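## Task

On the lighting desk, move the channel 3 fader to level 5 and the channel 2 fader to level 0, while every other fader finishes where it began. The levels must hold on their own after the robot lets go; a fader kept in place only by the gripper does not count.

## Robot and tools

Robot: a single UR20-type six-joint arm with a two-finger parallel gripper (pads open up to 50 mm). The only camera is cam_wrist (616x616), mounted on the wrist. The job is to slide fader knobs on a lighting desk to set levels, leaving untouched faders alone.

Frames. Every pose is in the scene frame: origin on the table surface straight below the arm base, +z up, +y to the left when facing along +x. The base may sit tilted relative to the table. In the gripper's own axes the fingers point along +z and close along x. end_effector_position is the midpoint between the pads; fingertips extend 17.5 mm past it. A flat block juts roughly 9 cm toward the gripper's -y side and rotates with it; mind it near the desk. Pure rotations pivot about end_effector_position.

The row. Moving tools share one row format of 10 numbers: x, y, z (metres, absolute position target), qw, qx, qy, qz (absolute orientation target, w first), then position, force_limit, speed for the fingers, each scaled -1 to 1. position: +1 fully open, about -0.65 pads meet, -1 closes until something blocks them. force_limit: about 20 N per pad at -1, 102 N at 0, 185 N at +1 (actual grip can run ~17% higher). speed: pad gap changes 20 mm/s at -1, 85 at 0, 150 at +1. Repeat the intended quaternion in every row rather than copying the reported one, which drifts.

execute_actions(actions): actions is a list of actions; each action is a list of 1 to 15 rows; each row is played for one 1/30 s step, and if fewer than 15 rows are given the last one is repeated to fill the 0.5 s action. An empty list just returns state and images. A target more than 0.6 m from the gripper's current position along any of its axes is rejected; if any action is malformed, or the first fails that check against the latest state, nothing runs. Each control step the command is clipped to within 100 mm and 16 degrees of the measured pose, and motion trails commands by about 0.17 s, so long moves need several actions. Position wins over orientation when both cannot be met. The result lists sampled positions; HELD marks steps partly blocked.

move(target, speed, stop_force, blocking): target is one row (absolute pose; finger values applied at the start). The gripper follows a straight line there. speed in m/s, 0.002 to 0.5, default 0.25; rotation up to twice that in rad/s. Paths last 0.5 to 10 s and cut off at 10 s. It does not avoid obstacles and may overshoot speed near full reach. stop_force (N, 14 to 160, only after 0.2 s of scene time) ends the path when push against the direction of travel rises that much for two steps; the gripper backs to its pose two steps earlier and holds. Use it only with slow, non-rotating moves; omit it when leaving a surface. blocking=false returns after 0.5 s while the arm continues; it cannot be combined with stop_force; poll with wait(0) and send nothing else until it ends. The move: line reports the ending (done, off_target, moving, held, contact, fault) and limits (paced = pose clipped; held = some steps blocked, after which it may speed up), plus distance to target.

wait(seconds): 0 to 10, holds the last command. stop(): brakes a running move; fingers keep going. zoom_image(camera="cam_wrist", region=[x0,y0,x1,y1]) in pixels from the top-left, at most 504 by 504. read_manual(section="licences") returns only licence text. finished_scene(scene) ends the current scene by its number; it is final, so call it only once levels are set and the gripper has released.

Results show end_effector_position, quaternion, velocities, joint positions, Hand target (where the controller is heading), and Wrist force/torque in gripper axes (offset up to ~10 N, noise ~3.7 N, saturation ~200 N; pushing on a surface reads as force back toward the arm). A pose unreachable line means the clearance check altered or blocked the command. object_status: 0 moving, 1 blocked while opening, 2 blocked while closing (a grip), 3 reached target or pads met.

Cautions. The arm is stiff: aim only slightly into a fader or surface, and approach slowly. A joint torque reaching its limit (wrist joints 101 N m) or any outside force of 150 N triggers a 10 s stop that skips the rest of the call. Holding loads heats motors; a MOTOR HOT line appears from 70 °C and brakes engage at 85 °C. Avoid slamming, hard pushes and knocking anything off the table; do not disturb neighbouring faders.

Each tool is called after "Request:" by a JSON object that holds its "name" and its "arguments".

## Session

Request:
{"name": "execute_actions", "arguments": {"actions": []}}

Scene clock: 0.00 s.
end_effector_position=(+1.0354, +0.0951, +0.3659) position_measured=3 object_status=3 end_effector_quat_wxyz=(+0.114, +0.325, +0.935, +0.083) end_effector_velocity=(+0.000, +0.000, +0.000) end_effector_angular_velocity=(+0.000, -0.000, -0.000)
Joint positions: [-0.168 -1.313  1.977 -2.483 -1.466 -1.006]
Joint velocities: [ 0.  0. -0. -0. -0.  0.]
Motor temperatures (°C, as the motors report them): [25 28 26 30 34 33]
Wrist force (N, on the end effector, along its own x y z axes, offset not removed): no reading
Wrist torque (N m, same axes, about the end effector's origin, offset not removed): no reading
Hand target: +1.035, +0.095, +0.366; +0.114, +0.325, +0.935, +0.083

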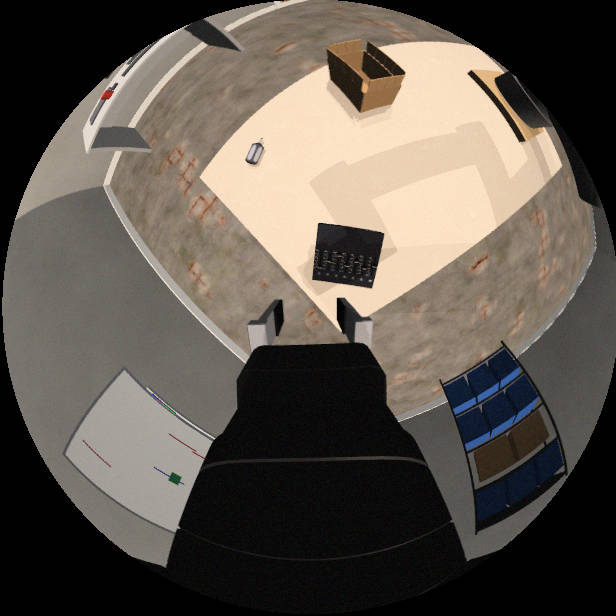

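Request:
{"name": "zoom_image", "arguments": {"camera": "cam_wrist", "region": [290, 200, 410, 320]}}

Region (290, 200, 410, 320) of cam_wrist's 616x616 image, scaled by 4.200, with more detail than that image has.

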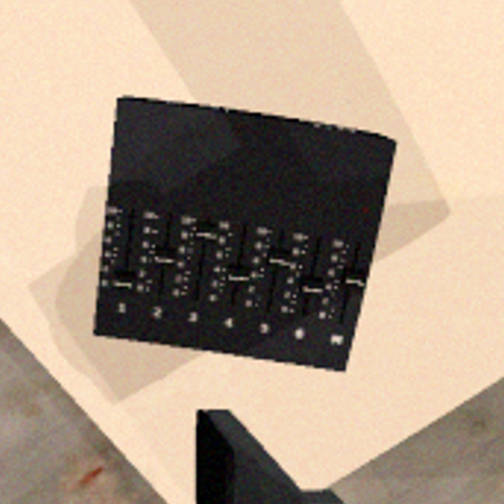

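Request:
{"name": "move", "arguments": {"target": [1.065,0.13,0.105,0,0.924,0.383,0,1,0,0], "speed": 0.3}}

Request:
{"name": "zoom_image", "arguments": {"camera": "cam_wrist", "region": [230, 180, 400, 350]}}

Scene clock: 15.67 s.
end_effector_position=(+1.0648, +0.1299, +0.1054) position_measured=3 object_status=3 end_effector_quat_wxyz=(+0.000, +0.923, +0.384, +0.000) end_effector_velocity=(+0.001, +0.000, -0.001) end_effector_angular_velocity=(+0.001, +0.001, -0.013)
Joint positions: [-0.132 -1.018  1.9   -2.441 -1.577  0.704]
Joint velocities: [-0.     0.002 -0.002  0.001  0.001  0.013]
Motor temperatures (°C, as the motors report them): [25 28 26 30 34 33]
Wrist force (N, on the end effector, along its own x y z axes, offset not removed): [0.5 -5.8 0.3]
Wrist torque (N m, same axes, about the end effector's origin, offset not removed): [-1.08 -0.58 -0.26]
Hand target: +1.065, +0.130, +0.105; +0.000, +0.924, +0.383, -0.000
Off the commanded pose: 0.000 m, 0 deg.
move: done

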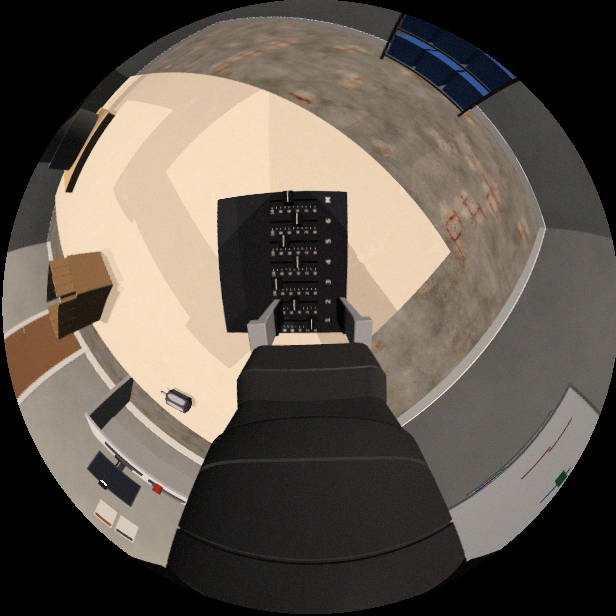

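Region (230, 180, 400, 350) of cam_wrist's 616x616 image, scaled by 2.965, with more detail than that image has.

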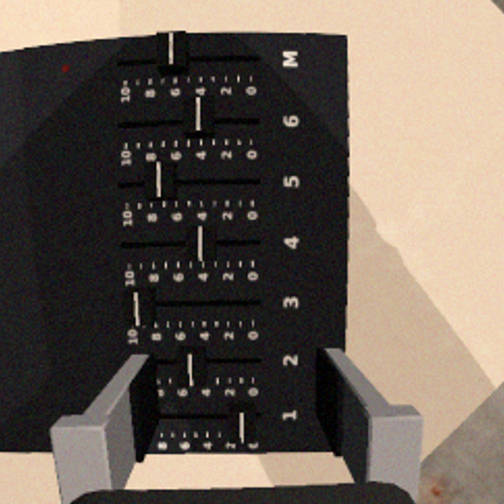

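Request:
{"name": "move", "arguments": {"target": [1.038,0.129,0.088,0,0.924,0.383,0,1,0,0], "speed": 0.06}}

Request:
{"name": "zoom_image", "arguments": {"camera": "cam_wrist", "region": [240, 200, 390, 350]}}

Scene clock: 25.73 s.
end_effector_position=(+1.0383, +0.1290, +0.0882) position_measured=3 object_status=3 end_effector_quat_wxyz=(-0.000, +0.924, +0.383, -0.000) end_effector_velocity=(-0.002, +0.000, -0.001) end_effector_angular_velocity=(-0.000, -0.001, -0.000)
Joint positions: [-0.135 -1.023  1.946 -2.482 -1.577  0.702]
Joint velocities: [ 0.    -0.001  0.004 -0.004  0.     0.   ]
Motor temperatures (°C, as the motors report them): [25 28 26 30 34 33]
Wrist force (N, on the end effector, along its own x y z axes, offset not removed): [-2.7 -2.4 0.2]
Wrist torque (N m, same axes, about the end effector's origin, offset not removed): [-0.57 0.00 -0.09]
Hand target: +1.038, +0.129, +0.088; -0.000, +0.924, +0.383, +0.000
Off the commanded pose: 0.000 m, 0 deg.
move: done

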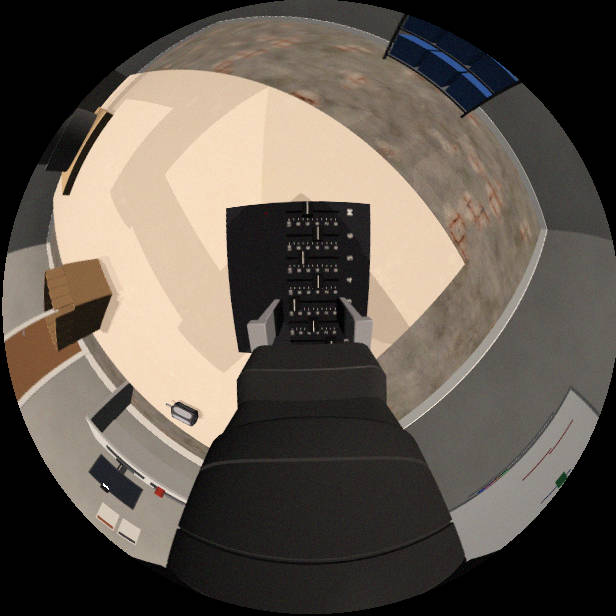

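Region (240, 200, 390, 350) of cam_wrist's 616x616 image, scaled by 3.360, with more detail than that image has.

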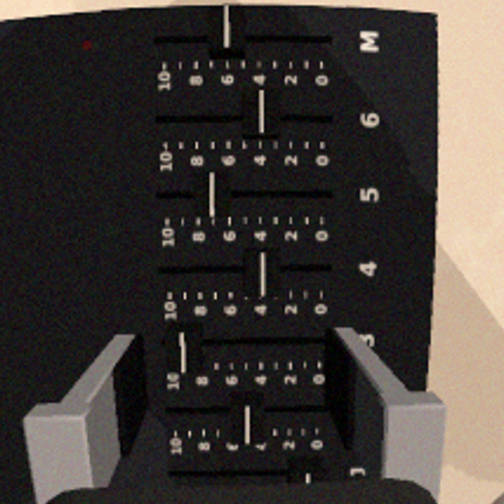

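Request:
{"name": "move", "arguments": {"target": [1.038,0.129,0.076,0,0.924,0.383,0,1,0,0], "speed": 0.02, "stop_force": 15}}

Request:
{"name": "zoom_image", "arguments": {"camera": "cam_wrist", "region": [240, 200, 390, 350]}}

Request:
{"name": "move", "arguments": {"target": [1.053,0.144,0.076,0,0.924,0.383,0,1,0,0], "speed": 0.02, "stop_force": 25}}

Request:
{"name": "zoom_image", "arguments": {"camera": "cam_wrist", "region": [240, 200, 390, 350]}}

Scene clock: 31.60 s.
end_effector_position=(+1.0380, +0.1290, +0.0763) position_measured=3 object_status=3 end_effector_quat_wxyz=(-0.000, +0.924, +0.383, +0.000) end_effector_velocity=(-0.000, -0.000, -0.002) end_effector_angular_velocity=(-0.000, +0.000, -0.001)
Joint positions: [-0.135 -1.011  1.95  -2.497 -1.577  0.702]
Joint velocities: [-0.     0.002  0.001 -0.003 -0.     0.   ]
Motor temperatures (°C, as the motors report them): [25 28 26 30 34 33]
Wrist force (N, on the end effector, along its own x y z axes, offset not removed): [1.5 -3.1 -0.9]
Wrist torque (N m, same axes, about the end effector's origin, offset not removed): [-0.71 -0.72 -0.29]
Hand target: +1.038, +0.129, +0.076; -0.000, +0.924, +0.383, -0.000
Off the commanded pose: 0.000 m, 0 deg.
move: done

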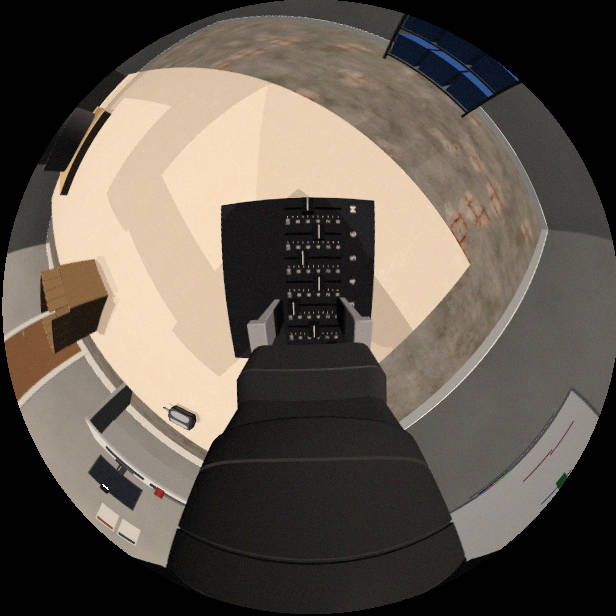

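Region (240, 200, 390, 350) of cam_wrist's 616x616 image, scaled by 3.360, with more detail than that image has.

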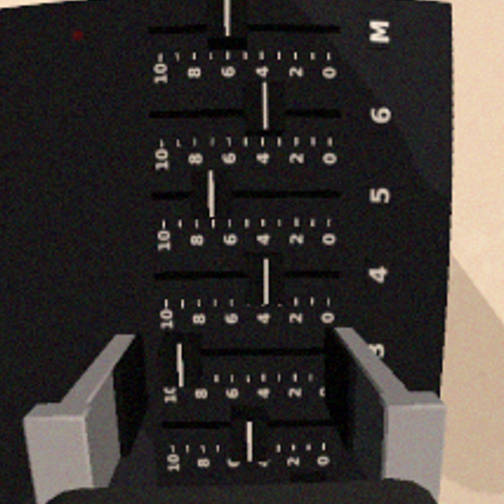

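Scene clock: 33.00 s.
end_effector_position=(+1.0528, +0.1438, +0.0760) position_measured=3 object_status=3 end_effector_quat_wxyz=(+0.000, +0.924, +0.383, -0.000) end_effector_velocity=(+0.001, +0.001, -0.000) end_effector_angular_velocity=(-0.000, +0.000, +0.001)
Joint positions: [-0.12  -0.998  1.924 -2.485 -1.577  0.717]
Joint velocities: [ 0.001  0.001 -0.002  0.001 -0.     0.001]
Motor temperatures (°C, as the motors report them): [25 28 26 30 34 33]
Wrist force (N, on the end effector, along its own x y z axes, offset not removed): [1.1 -3.2 -0.1]
Wrist torque (N m, same axes, about the end effector's origin, offset not removed): [-0.89 -1.04 -0.33]
Hand target: +1.053, +0.144, +0.076; +0.000, +0.924, +0.383, -0.000
Off the commanded pose: 0.000 m, 0 deg.
move: done

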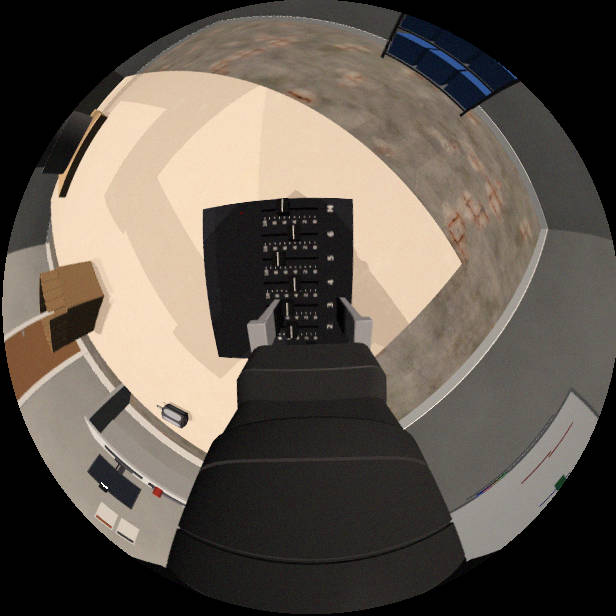

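Region (240, 200, 390, 350) of cam_wrist's 616x616 image, scaled by 3.360, with more detail than that image has.

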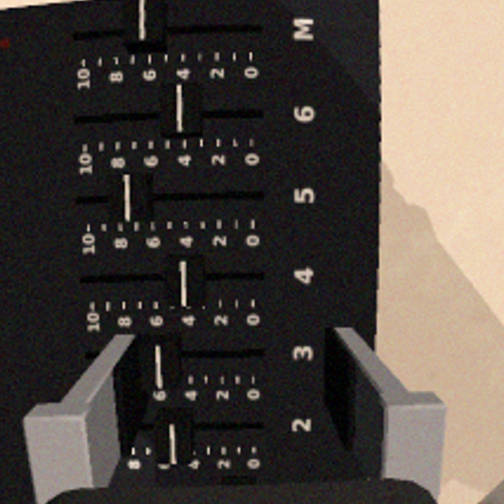

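Request:
{"name": "move", "arguments": {"target": [1.0549,0.1459,0.076,0,0.924,0.383,0,1,0,0], "speed": 0.01}}

Request:
{"name": "move", "arguments": {"target": [1.0534,0.1444,0.076,0,0.924,0.383,0,1,0,0], "speed": 0.02}}

Request:
{"name": "move", "arguments": {"target": [1.0656,0.1322,0.076,0,0.924,0.383,0,1,0,0], "speed": 0.03}}

Request:
{"name": "zoom_image", "arguments": {"camera": "cam_wrist", "region": [240, 200, 390, 350]}}

Scene clock: 39.07 s.
end_effector_position=(+1.0548, +0.1458, +0.0760) position_measured=3 object_status=3 end_effector_quat_wxyz=(+0.000, +0.924, +0.383, -0.000) end_effector_velocity=(+0.001, +0.001, -0.001) end_effector_angular_velocity=(-0.000, +0.001, -0.001)
Joint positions: [-0.118 -0.997  1.921 -2.483 -1.577  0.719]
Joint velocities: [ 0.001  0.001 -0.001  0.001 -0.     0.002]
Motor temperatures (°C, as the motors report them): [25 28 26 30 34 33]
Wrist force (N, on the end effector, along its own x y z axes, offset not removed): [-1.6 -0.1 0.1]
Wrist torque (N m, same axes, about the end effector's origin, offset not removed): [-0.26 -0.57 -0.25]
Hand target: +1.055, +0.146, +0.076; +0.000, +0.924, +0.383, -0.000
Off the commanded pose: 0.000 m, 0 deg.
move: done

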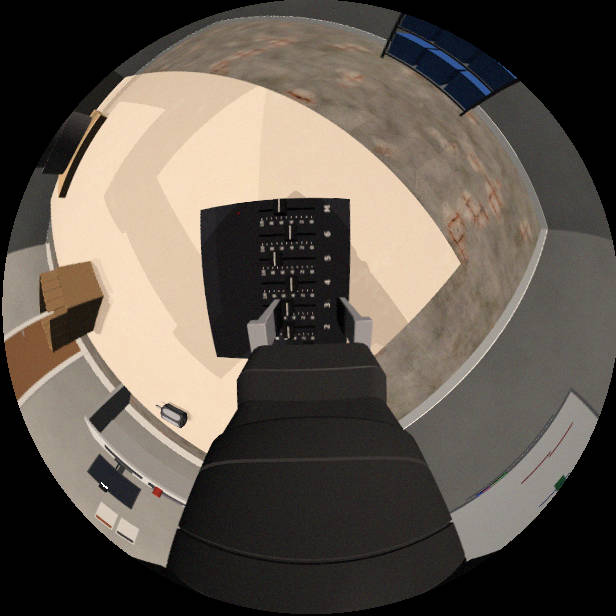

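Scene clock: 39.77 s.
end_effector_position=(+1.0535, +0.1446, +0.0759) position_measured=3 object_status=3 end_effector_quat_wxyz=(-0.000, +0.924, +0.383, -0.000) end_effector_velocity=(-0.002, -0.001, -0.000) end_effector_angular_velocity=(+0.000, +0.001, -0.001)
Joint positions: [-0.119 -0.998  1.923 -2.484 -1.577  0.718]
Joint velocities: [-0.001 -0.001  0.003 -0.001  0.     0.   ]
Motor temperatures (°C, as the motors report them): [25 28 26 30 34 33]
Wrist force (N, on the end effector, along its own x y z axes, offset not removed): [0.2 -4.6 0.9]
Wrist torque (N m, same axes, about the end effector's origin, offset not removed): [-0.77 -0.53 -0.29]
Hand target: +1.053, +0.144, +0.076; -0.000, +0.924, +0.383, +0.000
Off the commanded pose: 0.000 m, 0 deg.
move: done

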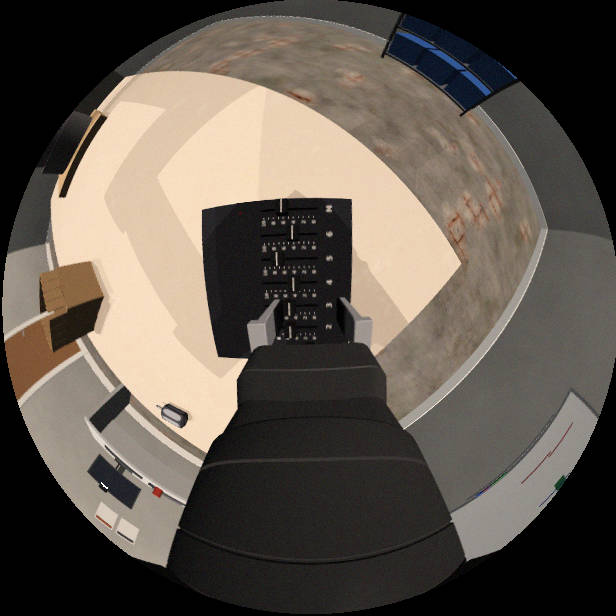

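Scene clock: 40.70 s.
end_effector_position=(+1.0654, +0.1324, +0.0760) position_measured=3 object_status=3 end_effector_quat_wxyz=(-0.000, +0.924, +0.383, +0.000) end_effector_velocity=(+0.000, -0.002, -0.001) end_effector_angular_velocity=(+0.000, +0.002, +0.000)
Joint positions: [-0.13  -0.99   1.907 -2.476 -1.577  0.707]
Joint velocities: [-0.001  0.002 -0.001  0.001 -0.    -0.002]
Motor temperatures (°C, as the motors report them): [25 28 26 30 34 33]
Wrist force (N, on the end effector, along its own x y z axes, offset not removed): [-1.0 -2.4 0.1]
Wrist torque (N m, same axes, about the end effector's origin, offset not removed): [-0.47 -0.36 -0.21]
Hand target: +1.066, +0.132, +0.076; -0.000, +0.924, +0.383, +0.000
Off the commanded pose: 0.000 m, 0 deg.
move: done

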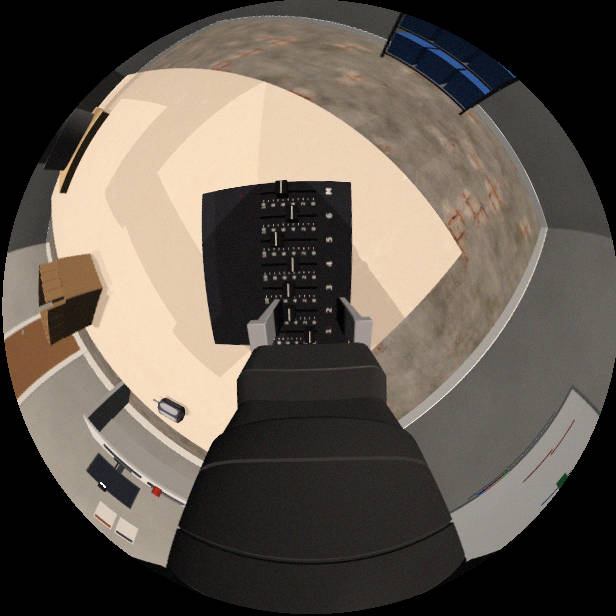

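Region (240, 200, 390, 350) of cam_wrist's 616x616 image, scaled by 3.360, with more detail than that image has.

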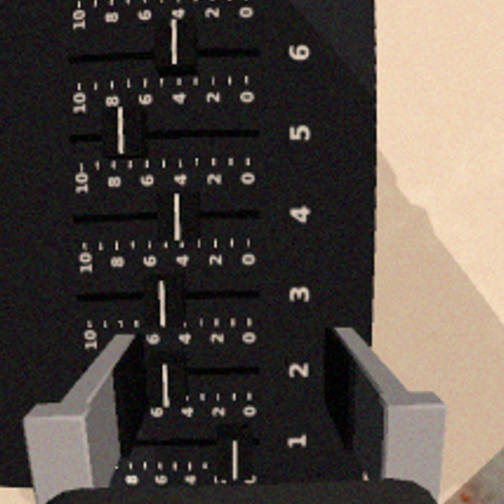

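Request:
{"name": "move", "arguments": {"target": [1.0827,0.1493,0.076,0,0.924,0.383,0,1,0,0], "speed": 0.02, "stop_force": 15}}

Request:
{"name": "move", "arguments": {"target": [1.070,0.1366,0.076,0,0.924,0.383,0,1,0,0], "speed": 0.04}}

Request:
{"name": "zoom_image", "arguments": {"camera": "cam_wrist", "region": [240, 200, 390, 350]}}

Scene clock: 46.43 s.
end_effector_position=(+1.0825, +0.1491, +0.0760) position_measured=3 object_status=3 end_effector_quat_wxyz=(+0.000, +0.924, +0.383, -0.000) end_effector_velocity=(+0.000, +0.002, -0.001) end_effector_angular_velocity=(+0.000, +0.001, -0.000)
Joint positions: [-0.113 -0.975  1.877 -2.461 -1.577  0.724]
Joint velocities: [ 0.001  0.001 -0.002  0.002 -0.     0.002]
Motor temperatures (°C, as the motors report them): [25 28 26 30 34 33]
Wrist force (N, on the end effector, along its own x y z axes, offset not removed): [-1.9 -1.9 0.0]
Wrist torque (N m, same axes, about the end effector's origin, offset not removed): [-0.64 -0.39 -0.16]
Hand target: +1.083, +0.149, +0.076; +0.000, +0.924, +0.383, -0.000
Off the commanded pose: 0.000 m, 0 deg.
move: done

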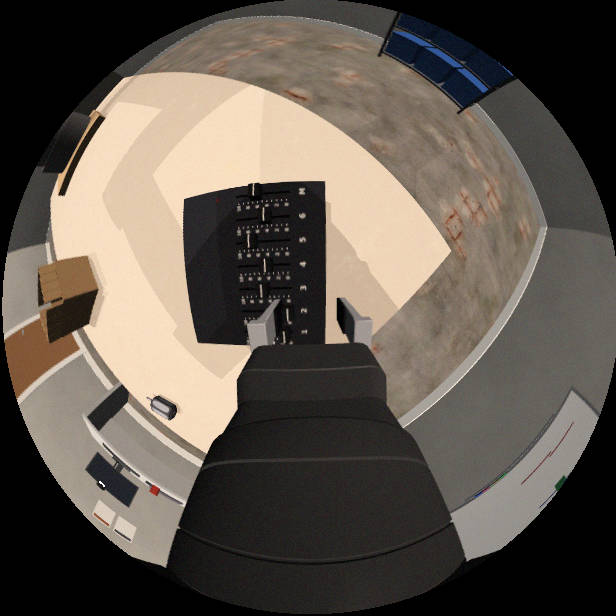

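Scene clock: 47.30 s.
end_effector_position=(+1.0702, +0.1369, +0.0760) position_measured=3 object_status=3 end_effector_quat_wxyz=(-0.000, +0.924, +0.383, -0.000) end_effector_velocity=(-0.004, -0.002, -0.001) end_effector_angular_velocity=(+0.000, +0.002, -0.001)
Joint positions: [-0.125 -0.986  1.899 -2.472 -1.577  0.712]
Joint velocities: [-0.002 -0.002  0.005 -0.002 -0.    -0.002]
Motor temperatures (°C, as the motors report them): [25 28 26 30 34 33]
Wrist force (N, on the end effector, along its own x y z axes, offset not removed): [-0.6 -5.3 -0.6]
Wrist torque (N m, same axes, about the end effector's origin, offset not removed): [-0.99 -0.34 -0.08]
Hand target: +1.070, +0.137, +0.076; -0.000, +0.924, +0.383, +0.000
Off the commanded pose: 0.000 m, 0 deg.
move: done

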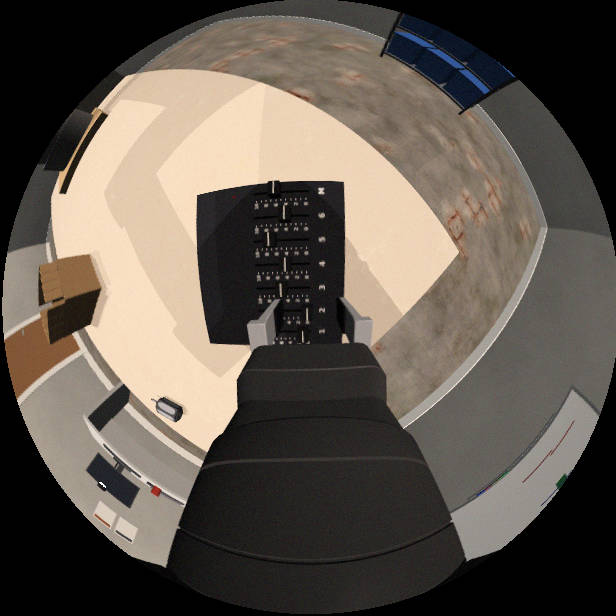

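Region (240, 200, 390, 350) of cam_wrist's 616x616 image, scaled by 3.360, with more detail than that image has.

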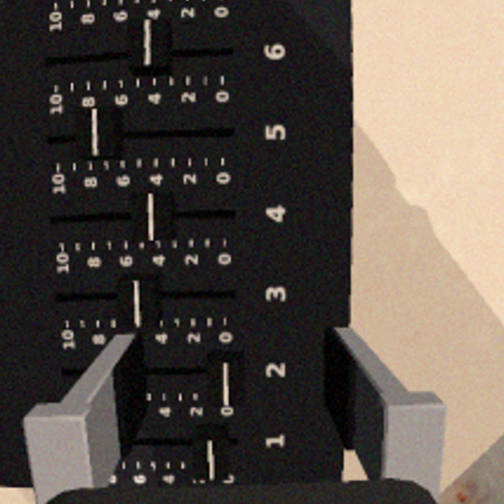

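All the faders are at their target levels, so I'll lift the gripper clear and finish.

Request:
{"name": "move", "arguments": {"target": [1.070,0.1366,0.1,0,0.924,0.383,0,1,0,0], "speed": 0.05}}

Request:
{"name": "finished_scene", "arguments": {"scene": 2}}

Scene clock: 50.73 s.
end_effector_position=(+1.0700, +0.1365, +0.0997) position_measured=3 object_status=3 end_effector_quat_wxyz=(+0.000, +0.924, +0.383, +0.000) end_effector_velocity=(-0.000, -0.000, +0.002) end_effector_angular_velocity=(+0.000, +0.001, -0.001)
Joint positions: [-0.125 -1.008  1.892 -2.443 -1.577  0.712]
Joint velocities: [-0.    -0.002 -0.     0.003  0.     0.001]
Motor temperatures (°C, as the motors report them): [25 28 26 30 34 33]
Wrist force (N, on the end effector, along its own x y z axes, offset not removed): [-1.7 -1.8 1.5]
Wrist torque (N m, same axes, about the end effector's origin, offset not removed): [-0.24 -0.16 -0.14]
Hand target: +1.070, +0.137, +0.100; +0.000, +0.924, +0.383, +0.000
Off the commanded pose: 0.000 m, 0 deg.
move: done

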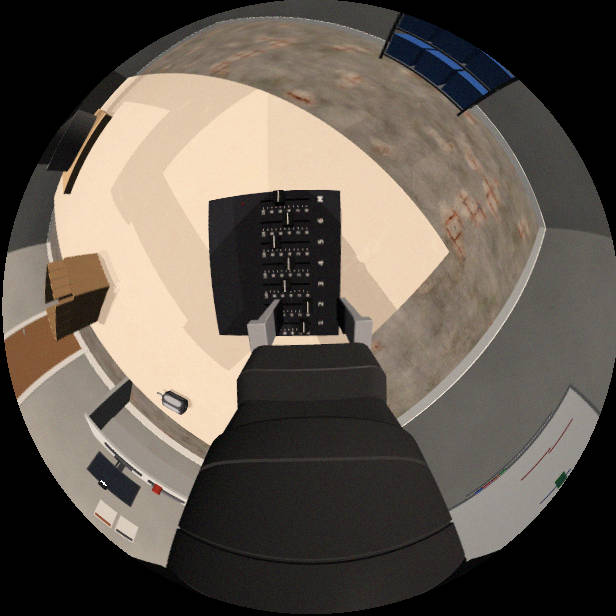

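The scene is finished: the task was done.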